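# Roll the vial in the palm until its label faces up

## Task

The vial starts resting loosely in the fold between the fingers and the palm of the palm-up hand. Rotate it by rolling it inside this hand until the label points upward, matching the goal image, and end with no finger or thumb touching it. Only this hand may contact the vial; the wrist camera, its post and the last arm link count as hand. Contact with anything else, or the vial leaving the hand, means failure. To finish, the vial must rest motionless on the palm for a moment. It must not touch the wrist, the camera or its post. The palm must point straight up. No hand motor may show moving or overload, or be building up toward a shutdown; a motor that was already dead at the start is exempt. Then declare that you are done.

## Robot and tools

Robot: a single six-joint arm (waist, shoulder, elbow, wrist pitch, wrist yaw, wrist roll) carrying a right hand. The hand has index, middle and ring fingers and a thumb, each with four motors, 16 in all. Since there is only one arm, a command is always one row for that arm.

Frames. The world (scene) frame has its origin on the table top under the arm base, +z up, and +y to the left when facing along +x. Results report end_effector_position in metres and end_effector_quat_wxyz in this frame. The hand point sits in front of the palm, where thumb and fingertips would pinch. Its axes: +z runs along straight fingers toward the tips, +x crosses the palm away from the thumb, +y points out of the palm face. The palm surface is at y = -0.062 m, so palm up means hand +y aligned with world +z. Straight fingers have their knuckles at z = -0.017 m and tips 0.139 m beyond; bending moves the tips toward +y. A rigid mast near the wrist on the palm side occupies x +0.05 to +0.10, z -0.16 to -0.11, up to y = +0.06 m. Keep the vial clear of it.

A row is 24 numbers, each in [-1, 1], in this order:
- dx, dy, dz, rx, ry, rz: an offset, not a pose. It is taken from the hand point pose in the latest result that reported it. Before any such result, and for later calls in the same reply, it is taken from wherever the robot is when the action begins. It is expressed in the hand point's own axes. 1.0 equals 0.6 m or 180 degrees. rx, ry, rz form one rotation vector. Every row in an action is measured from that same base, not from the row before it. All zeros pulls the hand back to that base; it is not a pause.
- index_mcp, index_abd, index_pip, index_dip, middle_mcp, middle_abd, middle_pip, middle_dip, ring_mcp, ring_abd, ring_pip, ring_dip, thumb_cmc, thumb_axl, thumb_mcp, thumb_ipl: absolute goal angles. Each scales linearly between its two mechanical stops. The figures below give degrees at +1, degrees at -1, then the value where the joint is straight. Finger mcp (-18, +128; straight +0.75) curls the finger into the palm as the value falls. Finger abd (-60, +60; +0.00) swings it sideways away from the thumb as the value falls. pip (-29, +108; +0.58) and dip (-21, +117; +0.70) bend the middle and end joints. thumb_cmc (-20, +120; +0.71) brings the thumb from flat beside the palm to in front of it as the value falls. thumb_axl (-27, +140; +0.68) rotates the thumb about its length. thumb_mcp (-69, +109; +0.23) and thumb_ipl (-77, +108; +0.17) bend it: toward hand +z with thumb_axl straight, or in the thumb_cmc swing direction with thumb_axl at -0.40.
- current_limit: a cap on every motor, 0 mA at -1 to 550 mA at +1, never below 11 mA. It also limits joint speed.
- speed: motor set-points move at (speed+1)/2 of 5.9 rad/s. They start at +0.4 and -0.6 and keep the last values written.

Tools.
- execute_actions {"actions": [...], "pictures": bool}. The list holds at most one item. An empty list just reports the state. An action {"rows": [...], "steps": n} takes 1 to 15 rows and up to 15 steps of 1/30 s each, default 15; the last row repeats if steps outnumber rows. A wait {"steps": n}, up to 300, sends nothing new and counts from the previous result, so your reply time is included. If a call is rejected, nothing reaches the robot.
- move {"target": one row, "speed": m/s}. It drives along a straight path toward the offset target, with speed 0.002 to 0.5 (default 0.25) and turning up to twice that in rad/s. The path lasts 0.5 to 10 s, and the hand numbers are sent at its start. It does not slow for obstacles. The "move:" line reports done, off_target, moving, held or fault, plus the distance to target. limits=paced means the command was clipped; limits=held means a check blocked some steps, and the arm may then surge.
- wait {"seconds": 0 to 10}.
- zoom_image {"camera": cam_high|cam_low|cam_wrist, "region": [x0, y0, x1, y1]}. Regions are in pixels of the 672x504 images, at most 504x504.
- show_instructions (reference images), read_manual {"section": "licences"}, and finished_scene {"scene": 1 or 2}, which is final.

Motion facts. At each step the commanded pose is clipped to within 70 mm and 16 degrees of the measured one, so large offsets take several actions; check the result and send the rest. Position wins over orientation when both cannot be met. Moves frequently stop a centimetre or so short, usually low, and the elbow may sag cumulatively; re-aiming at the desired pose halts the drift. Joint ranges in rad: waist ±2.880, shoulder 0 to 3.142, elbow 0 to 3.019, wrist pitch -1.693 to 1.571, wrist yaw ±1.571, wrist roll ±2.094.

Result lines. hand_goal holds the written goals, and repeating them keeps a grip. hand_measured holds the actual hinge positions, and repeating those relaxes a grip. hand_current_ma is positive when pushing toward -1. hand_state gives one word per motor: moving, goal, blocked or overload. hand_current_limit and hand_speed show the current settings. A "pose unreachable" line and HELD marks mean the clearance check altered or blocked the command. "Hand target" shows where the controller is steering. FAULT and HAND FAULT lines cancel the rest of that reply's calls. MOTOR HOT appears at 85 °C; at 100 °C the arm drops.

Avoid the following. Currents of 495 mA or more for a cumulative 5 s shut a motor down for 10 s, so use a moderate current_limit and goals only slightly past contact. Avoid fast hand motion near the vial, letting it slide off, and letting it touch the mast, the table or anything else. Do not knock anything off the table. Objects may occasionally get a small push from outside, so hold the palm level and watch cam_wrist to judge the label's orientation.

Each tool is called after "Request:" as name([rows], argument=value, ...), one row to a line, values as JSON.

Reference images:

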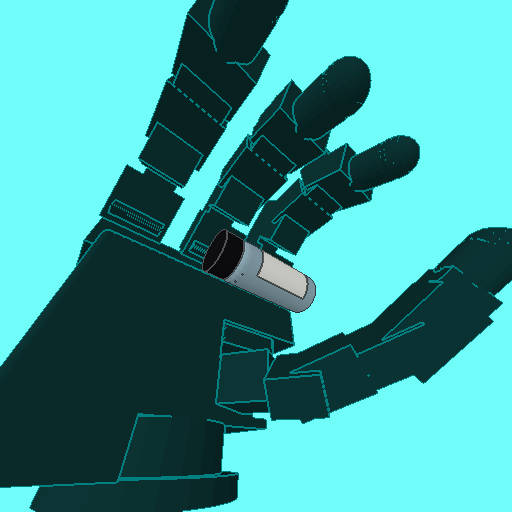

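## Session

Request:
execute_actions(actions=[])

Scene clock: 0.00 s of 4800.00 s.
end_effector_position=(+0.4936, +0.0184, +0.4379) hand_goal=(+0.046, +0.000, -0.008, +0.280, +0.046, +0.000, -0.008, +0.280, +0.046, +0.000, -0.008, +0.280, -0.104, +0.266, +0.032, -0.018) hand_measured=(+0.058, +0.000, -0.006, +0.282, +0.058, +0.000, -0.006, +0.282, +0.062, +0.000, -0.006, +0.282, -0.090, +0.270, +0.034, -0.016) hand_current_ma=(+78, +0, +12, +12, +79, +0, +13, +12, +85, +0, +12, +12, +69, +25, +14, +11) hand_state=(goal, goal, goal, goal, goal, goal, goal, goal, goal, goal, goal, goal, goal, goal, goal, goal) hand_current_limit=0.40 hand_speed=-0.60 end_effector_quat_wxyz=(+0.498, +0.475, +0.492, +0.534)
Joint positions: [0.07  1.105 0.631 0.541 0.054 0.012]
Joint velocities: [-0.005  0.015  0.002 -0.007  0.007 -0.007]
Joint torques (N m, as the arm reports them, + toward a larger angle): no reading
Hand target: +0.493, +0.018, +0.462; +0.509, +0.463, +0.478, +0.546

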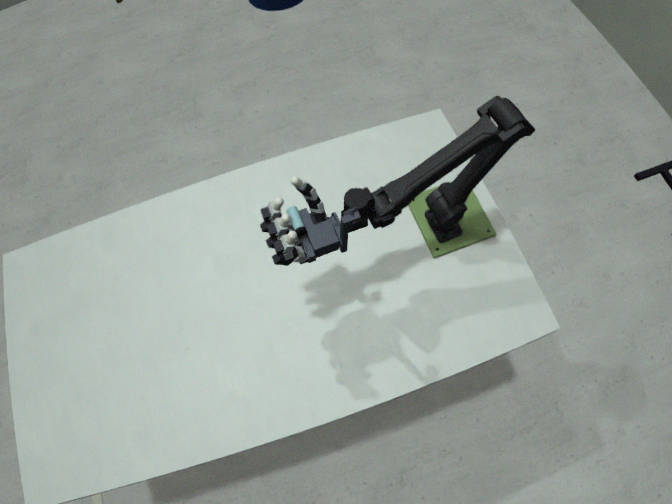

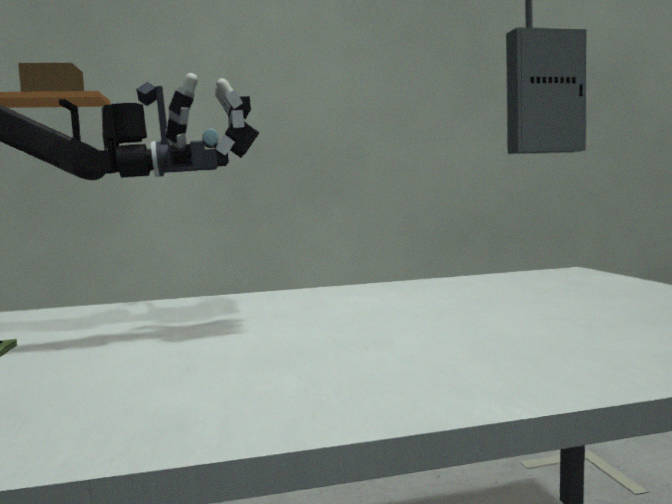

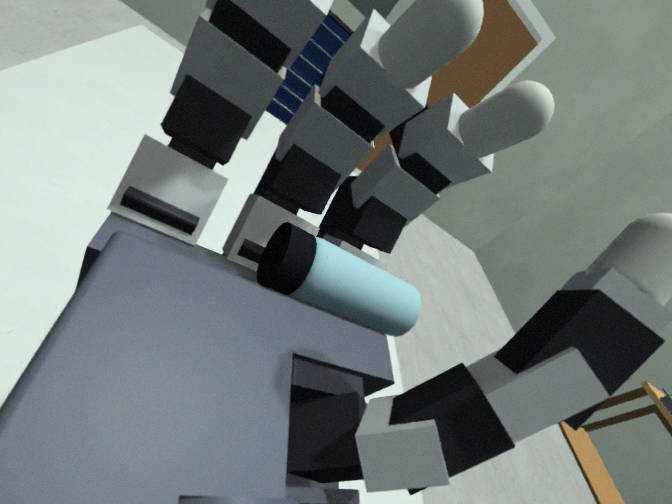

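Request:
zoom_image(camera="cam_low", region=[130, 60, 280, 190])

Request:
zoom_image(camera="cam_high", region=[240, 160, 380, 280])

Request:
zoom_image(camera="cam_wrist", region=[200, 170, 460, 400])

Region (130, 60, 280, 190) of cam_low's 672x504 image, scaled by 3.360, with more detail than that image has; it fills the top 437 rows of this view, and the rest is white.

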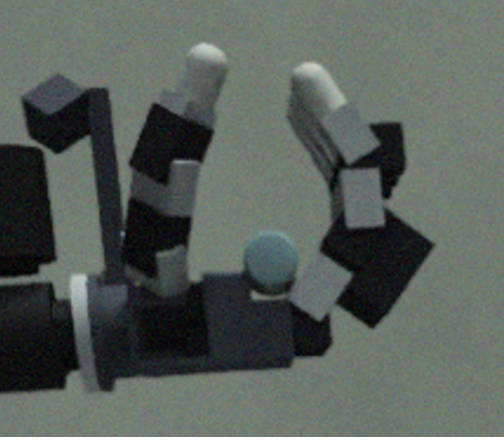

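Region (240, 160, 380, 280) of cam_high's 672x504 image, scaled by 3.600, with more detail than that image has; it fills the top 432 rows of this view, and the rest is white.

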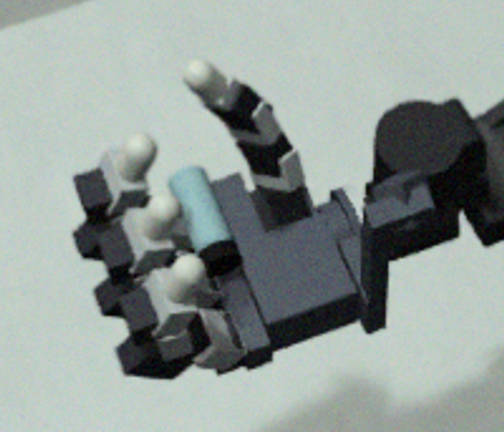

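Region (200, 170, 460, 400) of cam_wrist's 672x504 image, scaled by 1.938, with more detail than that image has; it fills the top 446 rows of this view, and the rest is white.

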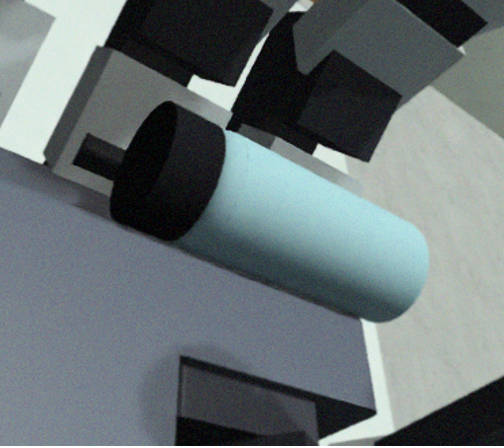

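Request:
move(target=[0,0.04,0,-0.0156,0,0, 0.274,0,-0.45,-0.696, 0.046,0,-0.008,0.28, 0.046,0,-0.008,0.28, -0.104,0.266,0.032,-0.018, 0.4,-0.6], speed=0.1)

Request:
zoom_image(camera="cam_low", region=[130, 60, 280, 190])

Scene clock: 42.93 s of 4800.00 s.
end_effector_position=(+0.4936, +0.0184, +0.4379) hand_goal=(+0.274, +0.000, -0.450, -0.696, +0.046, +0.000, -0.008, +0.280, +0.046, +0.000, -0.008, +0.280, -0.104, +0.266, +0.032, -0.018) hand_measured=(+0.278, +0.000, -0.448, -0.694, +0.058, +0.000, -0.006, +0.282, +0.062, +0.000, -0.006, +0.282, -0.090, +0.270, +0.034, -0.016) hand_current_ma=(+26, +0, +8, +11, +79, +0, +13, +12, +85, +0, +12, +12, +69, +25, +14, +11) hand_state=(goal, goal, goal, goal, goal, goal, goal, goal, goal, goal, goal, goal, goal, goal, goal, goal) hand_current_limit=0.40 hand_speed=-0.60 end_effector_quat_wxyz=(+0.498, +0.475, +0.492, +0.534)
Joint positions: [0.07  1.105 0.631 0.541 0.054 0.012]
Joint velocities: [-0.005 -0.005  0.002  0.007 -0.051 -0.007]
Joint torques (N m, as the arm reports them, + toward a larger angle): [  0.03 -10.66  11.24   2.14   0.02  -0.18]
Hand target: +0.491, +0.018, +0.461; +0.510, +0.462, +0.479, +0.546
Off the commanded pose: 0.024 m, 3 deg.
After step 90, 38.67 s passed at rest.
move: off_target

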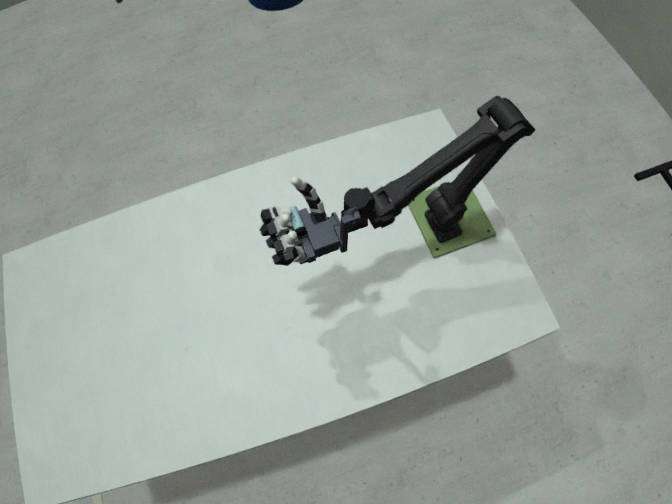

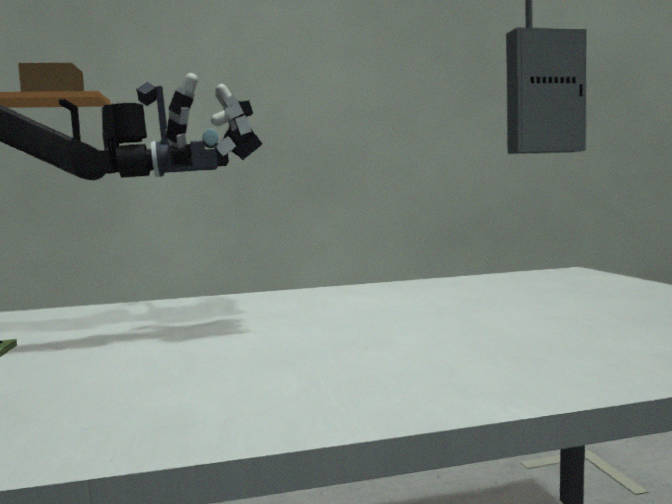

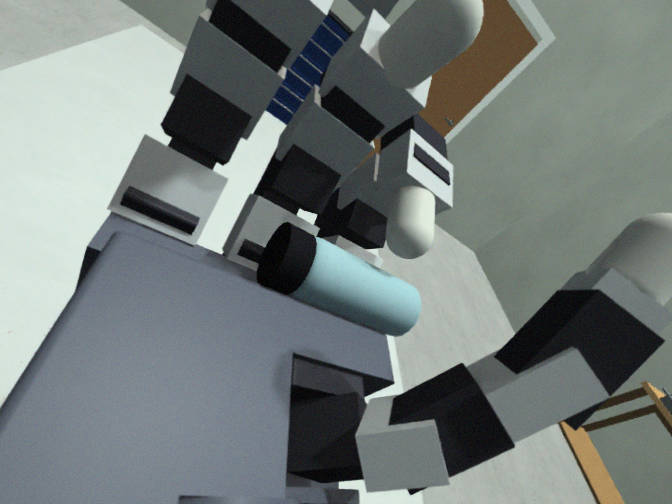

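Region (130, 60, 280, 190) of cam_low's 672x504 image, scaled by 3.360, with more detail than that image has; it fills the top 437 rows of this view, and the rest is white.

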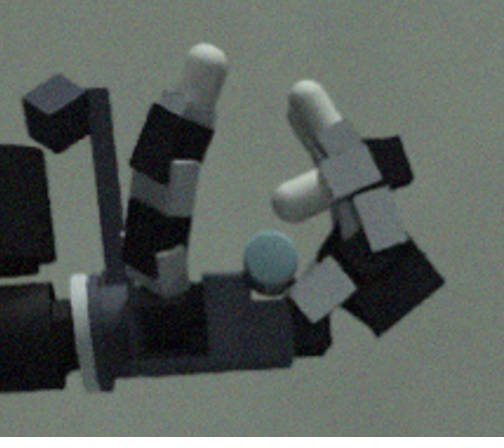

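Request:
move(target=[0,0.04,0,-0.0156,0,0, 0.274,0,-0.68,-0.696, 0.046,0,-0.008,0.28, 0.046,0,-0.008,0.28, -0.104,0.266,0.032,-0.018, 0.1,-0.7], speed=0.1)

Request:
zoom_image(camera="cam_low", region=[130, 60, 280, 190])

Scene clock: 54.43 s of 4800.00 s.
end_effector_position=(+0.4936, +0.0184, +0.4379) hand_goal=(+0.274, +0.000, -0.680, -0.696, +0.046, +0.000, -0.008, +0.280, +0.046, +0.000, -0.008, +0.280, -0.104, +0.266, +0.032, -0.018) hand_measured=(+0.286, +0.000, -0.624, -0.684, +0.058, +0.000, -0.006, +0.282, +0.062, +0.000, -0.006, +0.282, -0.090, +0.270, +0.034, -0.016) hand_current_ma=(+74, +0, +290, +61, +79, +0, +13, +12, +85, +0, +12, +12, +69, +25, +14, +11) hand_state=(goal, goal, blocked, goal, goal, goal, goal, goal, goal, goal, goal, goal, goal, goal, goal, goal) hand_current_limit=0.10 hand_speed=-0.70 end_effector_quat_wxyz=(+0.498, +0.475, +0.492, +0.534)
Joint positions: [0.07  1.105 0.631 0.541 0.054 0.012]
Joint velocities: [-0.005  0.005 -0.012 -0.002  0.007 -0.037]
Joint torques (N m, as the arm reports them, + toward a larger angle): [  0.68 -10.32  11.18   2.28   0.04  -0.17]
Hand target: +0.491, +0.018, +0.461; +0.510, +0.462, +0.479, +0.546
Off the commanded pose: 0.024 m, 3 deg.
After step 90, 7.80 s passed at rest.
move: off_target

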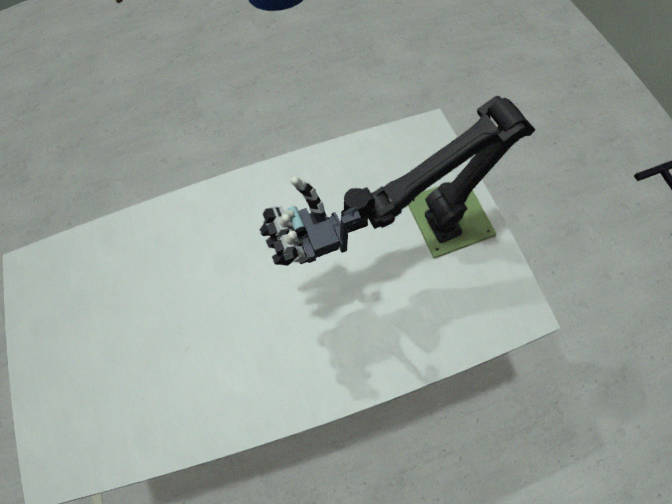

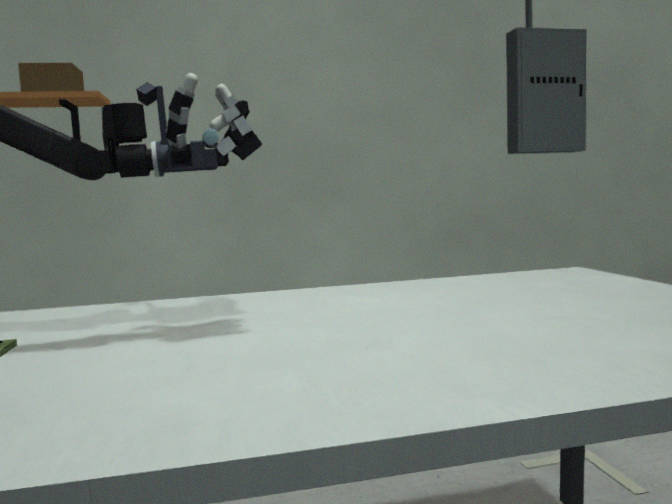

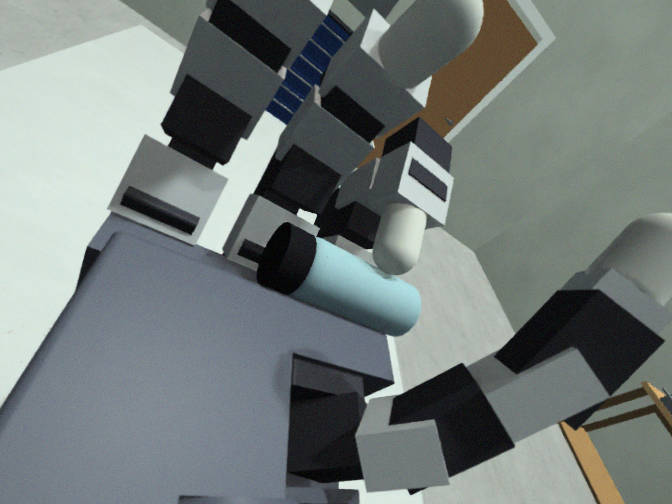

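Region (130, 60, 280, 190) of cam_low's 672x504 image, scaled by 3.360, with more detail than that image has; it fills the top 437 rows of this view, and the rest is white.

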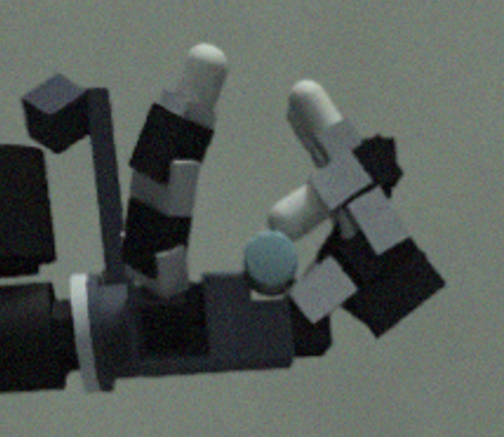

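Request:
move(target=[0,0.04,0,-0.0156,0,0, 0.137,0,-0.68,-0.536, 0.046,0,-0.008,0.28, 0.046,0,-0.008,0.28, -0.104,0.266,0.032,-0.018, 0.1,-0.88], speed=0.1)

Request:
execute_actions([
  {"rows":[[0,0.04,0,-0.0156,0,0, 0.12,0,-0.70,-0.50, 0.046,0,-0.008,0.28, 0.046,0,-0.008,0.28, -0.104,0.266,0.032,-0.018, 0.1,-0.88],[0,0.04,0,-0.0156,0,0, 0.12,0,-0.70,-0.50, 0.046,0,-0.008,0.28, 0.046,0,-0.008,0.28, -0.104,0.266,0.032,-0.018, 0.1,-0.88],[0,0.04,0,-0.0156,0,0, 0.12,0,-0.70,-0.50, 0.046,0,-0.008,0.28, 0.046,0,-0.008,0.28, -0.104,0.266,0.032,-0.018, 0.1,-0.88],[0,0.04,0,-0.0156,0,0, 0.10,0,-0.72,-0.46, 0.046,0,-0.008,0.28, 0.046,0,-0.008,0.28, -0.104,0.266,0.032,-0.018, 0.1,-0.88],[0,0.04,0,-0.0156,0,0, 0.10,0,-0.72,-0.46, 0.046,0,-0.008,0.28, 0.046,0,-0.008,0.28, -0.104,0.266,0.032,-0.018, 0.1,-0.88],[0,0.04,0,-0.0156,0,0, 0.10,0,-0.72,-0.46, 0.046,0,-0.008,0.28, 0.046,0,-0.008,0.28, -0.104,0.266,0.032,-0.018, 0.1,-0.88],[0,0.04,0,-0.0156,0,0, 0.10,0,-0.72,-0.46, 0.046,0,-0.008,0.28, 0.046,0,-0.008,0.28, -0.104,0.266,0.032,-0.018, 0.1,-0.88],[0,0.04,0,-0.0156,0,0, 0.068,0,-0.76,-0.384, 0.046,0,-0.008,0.28, 0.046,0,-0.008,0.28, -0.104,0.266,0.032,-0.018, 0.1,-0.88]],"steps":15},
])

Request:
zoom_image(camera="cam_low", region=[130, 60, 280, 190])

Scene clock: 70.17 s of 4800.00 s.
end_effector_position=(+0.4936, +0.0184, +0.4379) hand_goal=(+0.138, +0.000, -0.680, -0.536, +0.046, +0.000, -0.008, +0.280, +0.046, +0.000, -0.008, +0.280, -0.104, +0.266, +0.032, -0.018) hand_measured=(+0.238, +0.000, -0.632, -0.528, +0.058, +0.000, -0.006, +0.282, +0.062, +0.000, -0.006, +0.282, -0.090, +0.270, +0.034, -0.016) hand_current_ma=(+302, +0, +248, +41, +79, +0, +13, +12, +85, +0, +12, +12, +69, +25, +14, +11) hand_state=(blocked, goal, blocked, goal, goal, goal, goal, goal, goal, goal, goal, goal, goal, goal, goal, goal) hand_current_limit=0.10 hand_speed=-0.88 end_effector_quat_wxyz=(+0.498, +0.475, +0.492, +0.534)
Joint positions: [0.07  1.105 0.631 0.541 0.054 0.012]
Joint velocities: [ 0.005  0.015 -0.007  0.002  0.11   0.037]
Joint torques (N m, as the arm reports them, + toward a larger angle): [ -0.11 -10.44  11.14   2.16   0.03  -0.19]
Hand target: +0.491, +0.018, +0.461; +0.510, +0.462, +0.479, +0.546
Off the commanded pose: 0.024 m, 3 deg.
After step 90, 11.93 s passed at rest.
move: off_target

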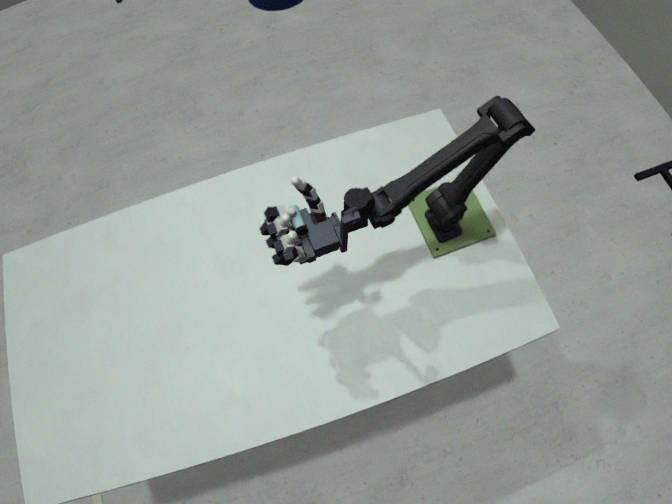

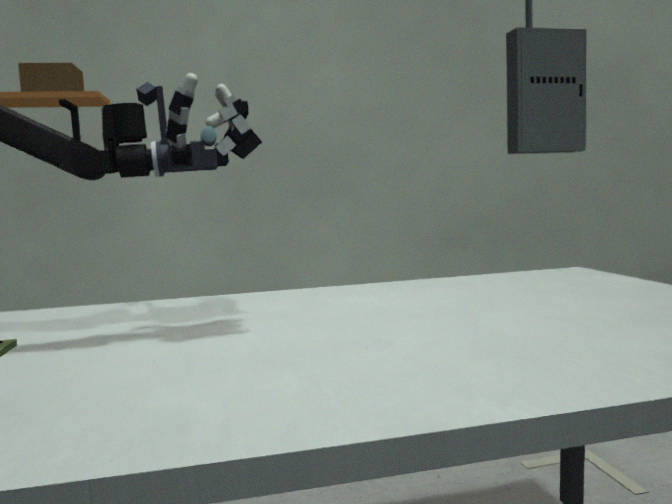

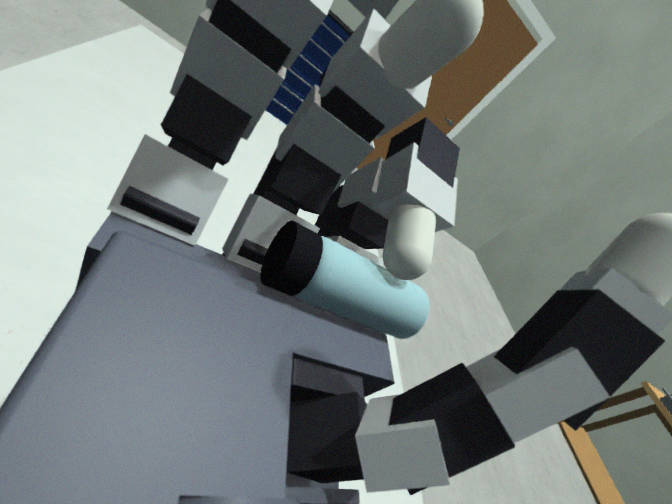

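Scene clock: 70.67 s of 4800.00 s.
end_effector_position=(+0.4936, +0.0184, +0.4379) hand_goal=(+0.068, +0.000, -0.760, -0.384, +0.046, +0.000, -0.008, +0.280, +0.046, +0.000, -0.008, +0.280, -0.104, +0.266, +0.032, -0.018) hand_measured=(+0.192, +0.000, -0.654, -0.402, +0.058, +0.000, -0.006, +0.282, +0.062, +0.000, -0.006, +0.282, -0.090, +0.270, +0.034, -0.016) hand_current_ma=(+260, +0, +291, +37, +79, +0, +13, +12, +85, +0, +12, +12, +69, +25, +14, +11) hand_state=(moving, goal, moving, moving, goal, goal, goal, goal, goal, goal, goal, goal, goal, goal, goal, goal) hand_current_limit=0.10 hand_speed=-0.88 end_effector_quat_wxyz=(+0.498, +0.475, +0.492, +0.534)
Joint positions: [0.07  1.105 0.631 0.541 0.054 0.012]
Joint velocities: [-0.005 -0.015 -0.017  0.002 -0.051 -0.022]
Joint torques (N m, as the arm reports them, + toward a larger angle): [  0.14 -10.02  11.35   2.07   0.04  -0.21]
Hand target: +0.491, +0.018, +0.461; +0.510, +0.462, +0.479, +0.546
Off the commanded pose: 0.024 m, 3 deg.
Steps of this call (steps 1 to 15: all 15 steps of this action). Readings (end_effector_position | what the end effector reports):
1: (+0.4936, +0.0184, +0.4379) | hand_goal=(+0.120, +0.000, -0.700, -0.500, +0.046, +0.000, -0.008, +0.280, +0.046, +0.000, -0.008, +0.280, -0.104, +0.266, +0.032, -0.018) hand_measured=(+0.238, +0.000, -0.632, -0.528, +0.058, +0.000, -0.006, +0.282, +0.062, +0.000, -0.006, +0.282, -0.090, +0.270, +0.034, -0.016) hand_current_ma=(+303, +0, +248, +41, +79, +0, +13, +12, +85, +0, +12, +12, +69, +25, +14, +11) hand_state=(moving, goal, moving, moving, goal, goal, goal, goal, goal, goal, goal, goal, goal, goal, goal, goal) hand_current_limit=0.10 hand_speed=-0.88
2: (+0.4936, +0.0184, +0.4379) | hand_goal=(+0.120, +0.000, -0.700, -0.500, +0.046, +0.000, -0.008, +0.280, +0.046, +0.000, -0.008, +0.280, -0.104, +0.266, +0.032, -0.018) hand_measured=(+0.238, +0.000, -0.632, -0.526, +0.058, +0.000, -0.006, +0.282, +0.062, +0.000, -0.006, +0.282, -0.090, +0.270, +0.034, -0.016) hand_current_ma=(+294, +0, +303, +23, +79, +0, +13, +12, +85, +0, +12, +12, +69, +25, +14, +11) hand_state=(moving, goal, moving, moving, goal, goal, goal, goal, goal, goal, goal, goal, goal, goal, goal, goal) hand_current_limit=0.10 hand_speed=-0.88
4: (+0.4936, +0.0184, +0.4379) | hand_goal=(+0.100, +0.000, -0.720, -0.460, +0.046, +0.000, -0.008, +0.280, +0.046, +0.000, -0.008, +0.280, -0.104, +0.266, +0.032, -0.018) hand_measured=(+0.234, +0.000, -0.636, -0.510, +0.058, +0.000, -0.006, +0.282, +0.062, +0.000, -0.006, +0.282, -0.090, +0.270, +0.034, -0.016) hand_current_ma=(+277, +0, +288, +23, +79, +0, +13, +12, +85, +0, +12, +12, +69, +25, +14, +11) hand_state=(moving, goal, moving, moving, goal, goal, goal, goal, goal, goal, goal, goal, goal, goal, goal, goal) hand_current_limit=0.10 hand_speed=-0.88
8: (+0.4936, +0.0184, +0.4379) | hand_goal=(+0.068, +0.000, -0.760, -0.384, +0.046, +0.000, -0.008, +0.280, +0.046, +0.000, -0.008, +0.280, -0.104, +0.266, +0.032, -0.018) hand_measured=(+0.222, +0.000, -0.642, -0.472, +0.058, +0.000, -0.006, +0.282, +0.062, +0.000, -0.006, +0.282, -0.090, +0.270, +0.034, -0.016) hand_current_ma=(+271, +0, +289, +28, +79, +0, +13, +12, +85, +0, +12, +12, +69, +25, +14, +11) hand_state=(moving, goal, moving, moving, goal, goal, goal, goal, goal, goal, goal, goal, goal, goal, goal, goal) hand_current_limit=0.10 hand_speed=-0.88
15: the state above

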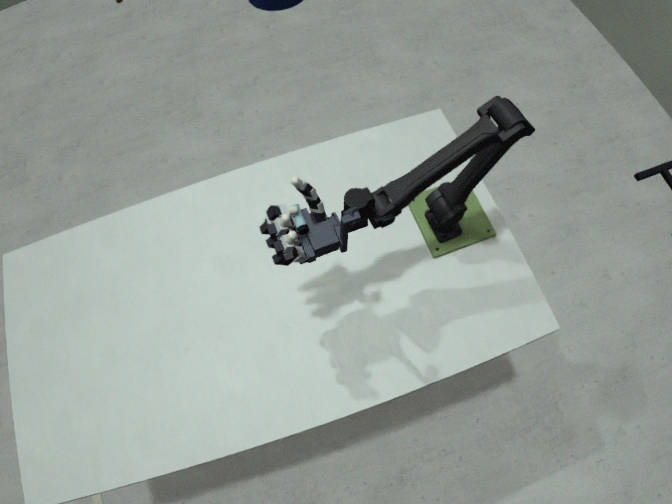

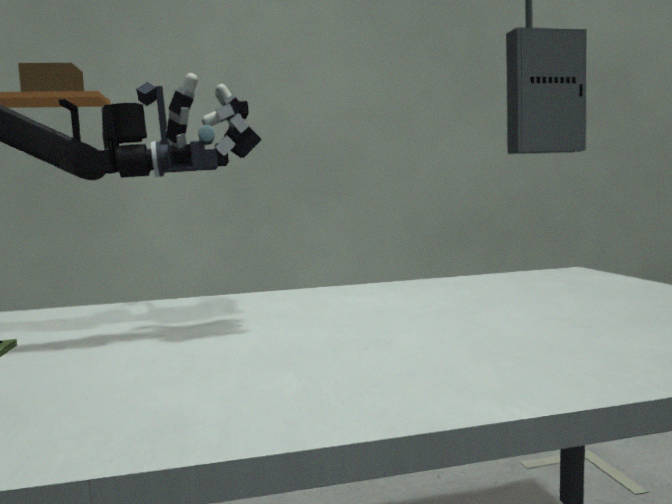

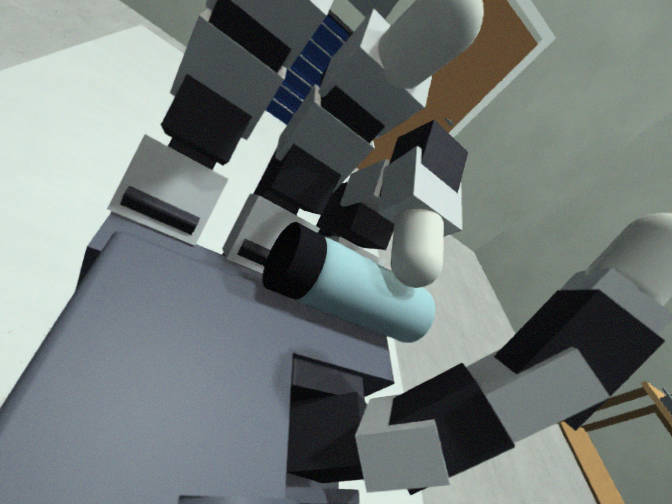

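Region (130, 60, 280, 190) of cam_low's 672x504 image, scaled by 3.360, with more detail than that image has; it fills the top 437 rows of this view, and the rest is white.

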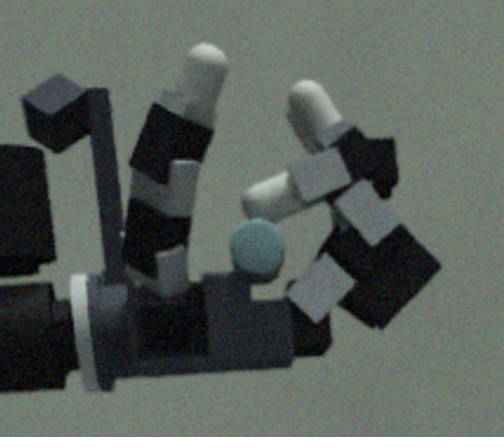

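It is climbing the step rather than spinning.

Request:
execute_actions(actions=[])

Request:
zoom_image(camera="cam_low", region=[130, 60, 280, 190])

Scene clock: 74.20 s of 4800.00 s.
end_effector_position=(+0.4936, +0.0184, +0.4379) hand_goal=(+0.068, +0.000, -0.760, -0.384, +0.046, +0.000, -0.008, +0.280, +0.046, +0.000, -0.008, +0.280, -0.104, +0.266, +0.032, -0.018) hand_measured=(+0.170, +0.000, -0.658, -0.370, +0.058, +0.000, -0.006, +0.282, +0.062, +0.000, -0.006, +0.282, -0.090, +0.270, +0.034, -0.016) hand_current_ma=(+303, +0, +302, +75, +79, +0, +13, +12, +85, +0, +12, +12, +69, +25, +14, +11) hand_state=(blocked, goal, blocked, goal, goal, goal, goal, goal, goal, goal, goal, goal, goal, goal, goal, goal) hand_current_limit=0.10 hand_speed=-0.88 end_effector_quat_wxyz=(+0.498, +0.475, +0.492, +0.534)
Joint positions: [0.07  1.105 0.631 0.541 0.054 0.012]
Joint velocities: [ 0.005  0.005  0.002 -0.022  0.007 -0.051]
Joint torques (N m, as the arm reports them, + toward a larger angle): [  0.47 -10.68  11.21   2.09   0.02  -0.18]
Hand target: +0.491, +0.018, +0.461; +0.510, +0.462, +0.479, +0.546
Off the commanded pose: 0.024 m, 3 deg.
Steps of this call (steps 1 to 90: nothing new was sent; then 0.53 s passed at rest). Readings (end_effector_position | what the end effector reports):
1: (+0.4936, +0.0184, +0.4379) | hand_goal=(+0.068, +0.000, -0.760, -0.384, +0.046, +0.000, -0.008, +0.280, +0.046, +0.000, -0.008, +0.280, -0.104, +0.266, +0.032, -0.018) hand_measured=(+0.188, +0.000, -0.656, -0.392, +0.058, +0.000, -0.006, +0.282, +0.062, +0.000, -0.006, +0.282, -0.090, +0.270, +0.034, -0.016) hand_current_ma=(+259, +0, +291, +38, +79, +0, +13, +12, +85, +0, +12, +12, +69, +25, +14, +11) hand_state=(moving, goal, moving, moving, goal, goal, goal, goal, goal, goal, goal, goal, goal, goal, goal, goal) hand_current_limit=0.10 hand_speed=-0.88
2: (+0.4936, +0.0184, +0.4379) | hand_goal=(+0.068, +0.000, -0.760, -0.384, +0.046, +0.000, -0.008, +0.280, +0.046, +0.000, -0.008, +0.280, -0.104, +0.266, +0.032, -0.018) hand_measured=(+0.182, +0.000, -0.658, -0.382, +0.058, +0.000, -0.006, +0.282, +0.062, +0.000, -0.006, +0.282, -0.090, +0.270, +0.034, -0.016) hand_current_ma=(+260, +0, +297, +47, +79, +0, +13, +12, +85, +0, +12, +12, +69, +25, +14, +11) hand_state=(moving, goal, moving, moving, goal, goal, goal, goal, goal, goal, goal, goal, goal, goal, goal, goal) hand_current_limit=0.10 hand_speed=-0.88
4: (+0.4936, +0.0184, +0.4379) | hand_goal=(+0.068, +0.000, -0.760, -0.384, +0.046, +0.000, -0.008, +0.280, +0.046, +0.000, -0.008, +0.280, -0.104, +0.266, +0.032, -0.018) hand_measured=(+0.174, +0.000, -0.658, -0.374, +0.058, +0.000, -0.006, +0.282, +0.062, +0.000, -0.006, +0.282, -0.090, +0.270, +0.034, -0.016) hand_current_ma=(+286, +0, +303, +66, +79, +0, +13, +12, +85, +0, +12, +12, +69, +25, +14, +11) hand_state=(moving, goal, blocked, moving, goal, goal, goal, goal, goal, goal, goal, goal, goal, goal, goal, goal) hand_current_limit=0.10 hand_speed=-0.88
8: (+0.4936, +0.0184, +0.4379) | hand_goal=(+0.068, +0.000, -0.760, -0.384, +0.046, +0.000, -0.008, +0.280, +0.046, +0.000, -0.008, +0.280, -0.104, +0.266, +0.032, -0.018) hand_measured=(+0.170, +0.000, -0.658, -0.370, +0.058, +0.000, -0.006, +0.282, +0.062, +0.000, -0.006, +0.282, -0.090, +0.270, +0.034, -0.016) hand_current_ma=(+302, +0, +302, +75, +79, +0, +13, +12, +85, +0, +12, +12, +69, +25, +14, +11) hand_state=(blocked, goal, blocked, goal, goal, goal, goal, goal, goal, goal, goal, goal, goal, goal, goal, goal) hand_current_limit=0.10 hand_speed=-0.88
90: the state above

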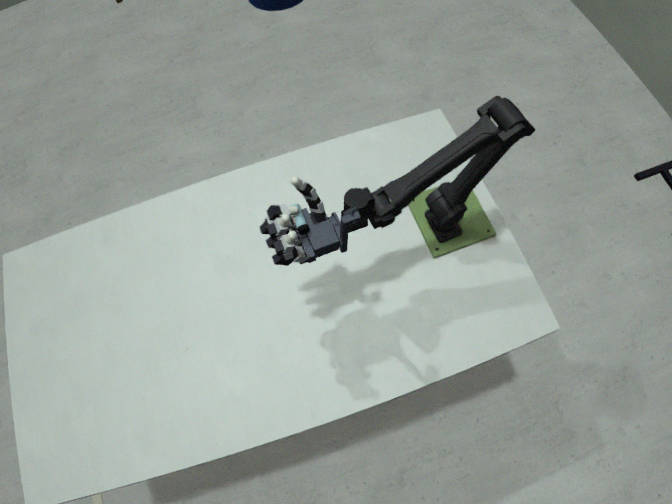

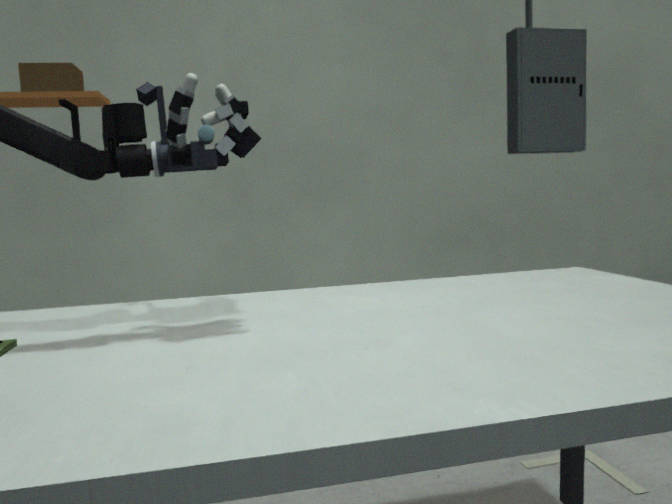

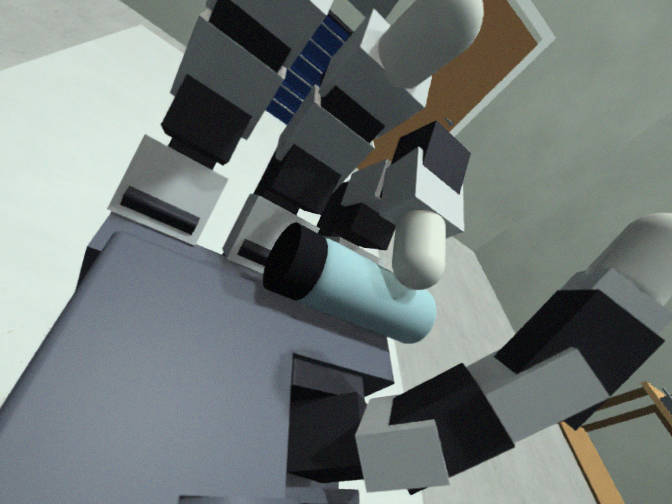

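Region (130, 60, 280, 190) of cam_low's 672x504 image, scaled by 3.360, with more detail than that image has; it fills the top 437 rows of this view, and the rest is white.

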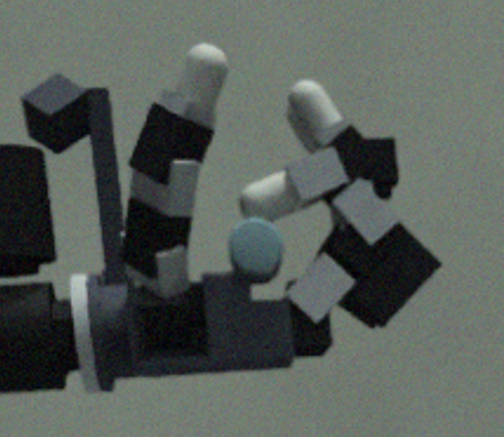

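Request:
move(target=[0,0.04,0,-0.0156,0,0, 0.25,0,-0.66,-0.58, 0.046,0,-0.008,0.28, 0.046,0,-0.008,0.28, -0.104,0.266,0.032,-0.018, 0.1,-0.88], speed=0.1)

Request:
move(target=[0,0.04,0,-0.0156,0,0, 0.25,0,-0.50,-0.58, 0.046,0,-0.008,0.28, 0.046,0,-0.008,0.28, -0.104,0.266,0.032,-0.018, 0.1,-0.8], speed=0.1)

Request:
zoom_image(camera="cam_low", region=[170, 80, 270, 180])

Scene clock: 86.93 s of 4800.00 s.
end_effector_position=(+0.4936, +0.0184, +0.4379) hand_goal=(+0.250, +0.000, -0.660, -0.580, +0.046, +0.000, -0.008, +0.280, +0.046, +0.000, -0.008, +0.280, -0.104, +0.266, +0.032, -0.018) hand_measured=(+0.268, +0.000, -0.640, -0.562, +0.058, +0.000, -0.006, +0.282, +0.062, +0.000, -0.006, +0.282, -0.090, +0.270, +0.034, -0.016) hand_current_ma=(+109, +0, +106, +87, +79, +0, +13, +12, +85, +0, +12, +12, +69, +25, +14, +11) hand_state=(goal, goal, blocked, goal, goal, goal, goal, goal, goal, goal, goal, goal, goal, goal, goal, goal) hand_current_limit=0.10 hand_speed=-0.88 end_effector_quat_wxyz=(+0.498, +0.475, +0.492, +0.534)
Joint positions: [0.07  1.105 0.631 0.541 0.054 0.012]
Joint velocities: [ 0.015  0.005  0.002  0.007 -0.022  0.037]
Joint torques (N m, as the arm reports them, + toward a larger angle): [ 0.51 -9.68 11.19  2.06  0.02 -0.18]
Hand target: +0.491, +0.018, +0.461; +0.510, +0.462, +0.479, +0.546
Off the commanded pose: 0.024 m, 3 deg.
After step 90, 8.83 s passed at rest.
move: off_target

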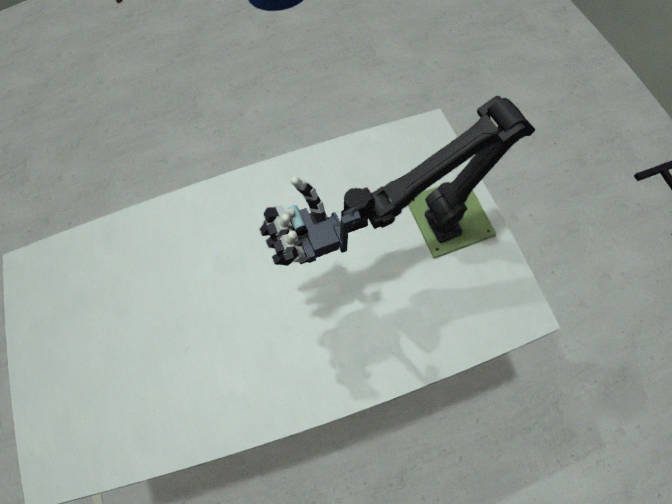

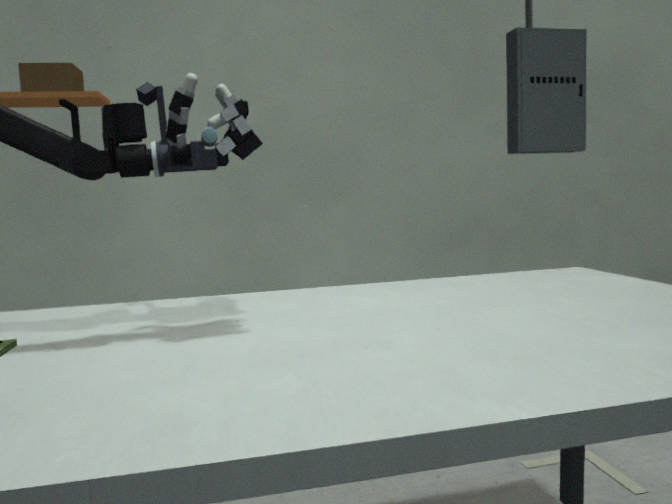

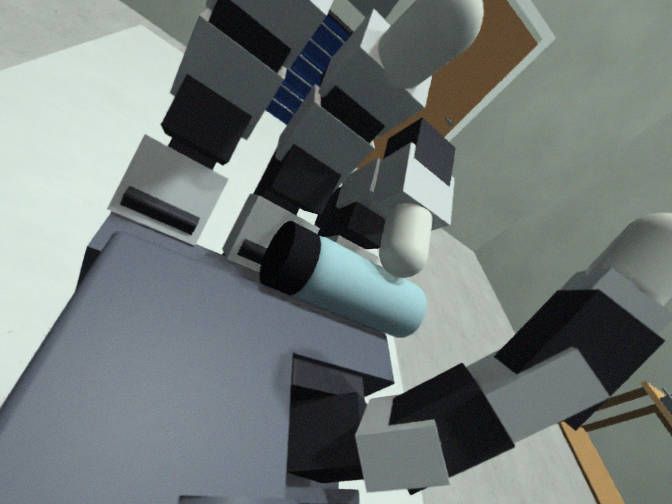

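Scene clock: 87.63 s of 4800.00 s.
end_effector_position=(+0.4936, +0.0184, +0.4379) hand_goal=(+0.250, +0.000, -0.500, -0.580, +0.046, +0.000, -0.008, +0.280, +0.046, +0.000, -0.008, +0.280, -0.104, +0.266, +0.032, -0.018) hand_measured=(+0.264, +0.000, -0.506, -0.578, +0.058, +0.000, -0.006, +0.282, +0.062, +0.000, -0.006, +0.282, -0.090, +0.270, +0.034, -0.016) hand_current_ma=(+84, +0, -27, +11, +79, +0, +13, +12, +85, +0, +12, +12, +69, +25, +14, +11) hand_state=(goal, goal, goal, goal, goal, goal, goal, goal, goal, goal, goal, goal, goal, goal, goal, goal) hand_current_limit=0.10 hand_speed=-0.80 end_effector_quat_wxyz=(+0.498, +0.475, +0.492, +0.534)
Joint positions: [0.07  1.105 0.631 0.541 0.054 0.012]
Joint velocities: [-0.015  0.005 -0.012 -0.017 -0.037 -0.095]
Joint torques (N m, as the arm reports them, + toward a larger angle): [-0.19 -9.9  11.23  2.32  0.04 -0.19]
Hand target: +0.491, +0.018, +0.461; +0.510, +0.462, +0.479, +0.546
Off the commanded pose: 0.024 m, 3 deg.
move: off_target

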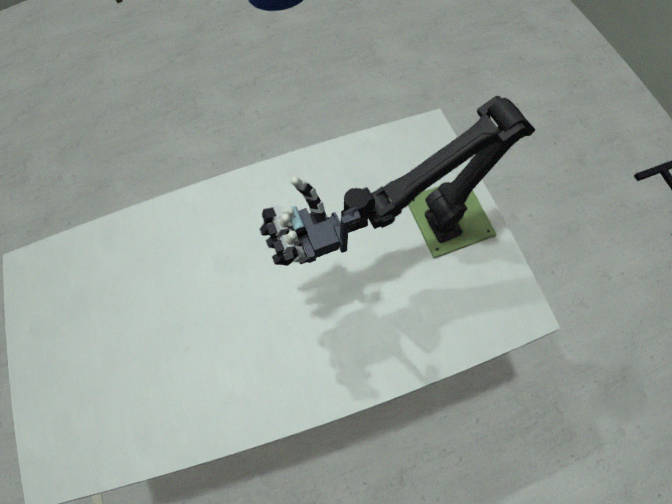

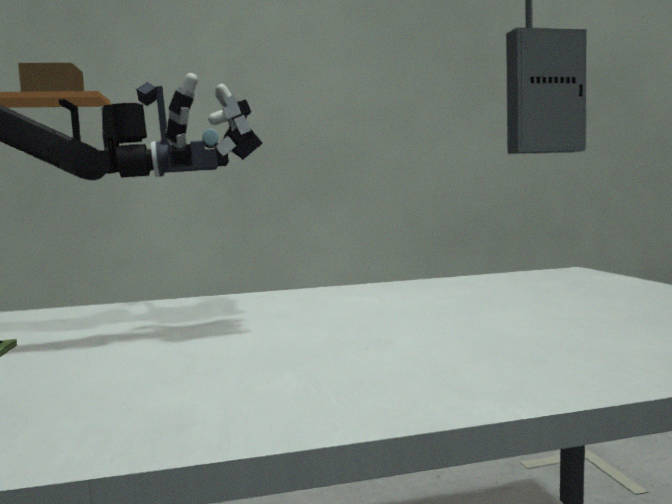

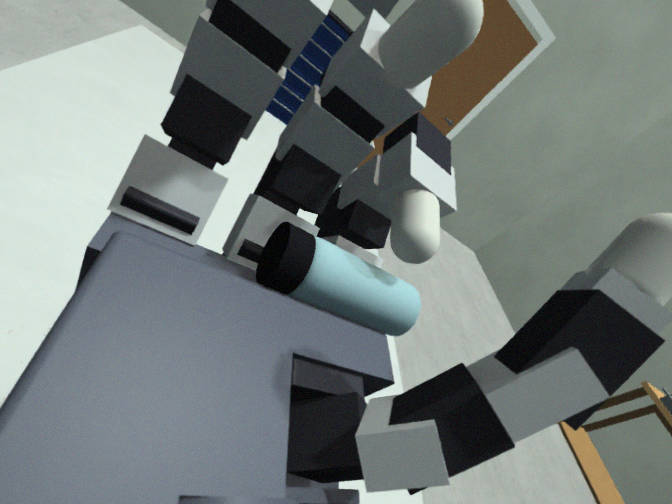

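Region (170, 80, 270, 180) of cam_low's 672x504 image, scaled by 5.040, with more detail than that image has.

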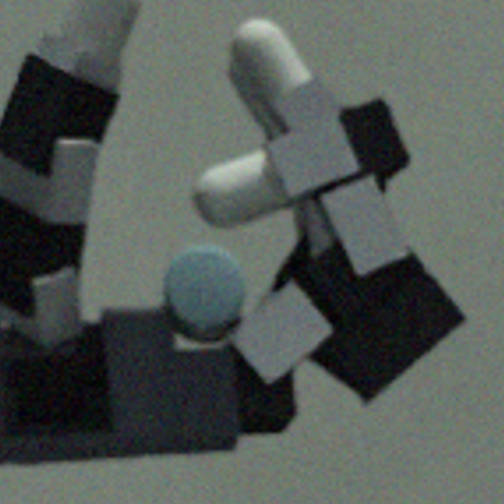

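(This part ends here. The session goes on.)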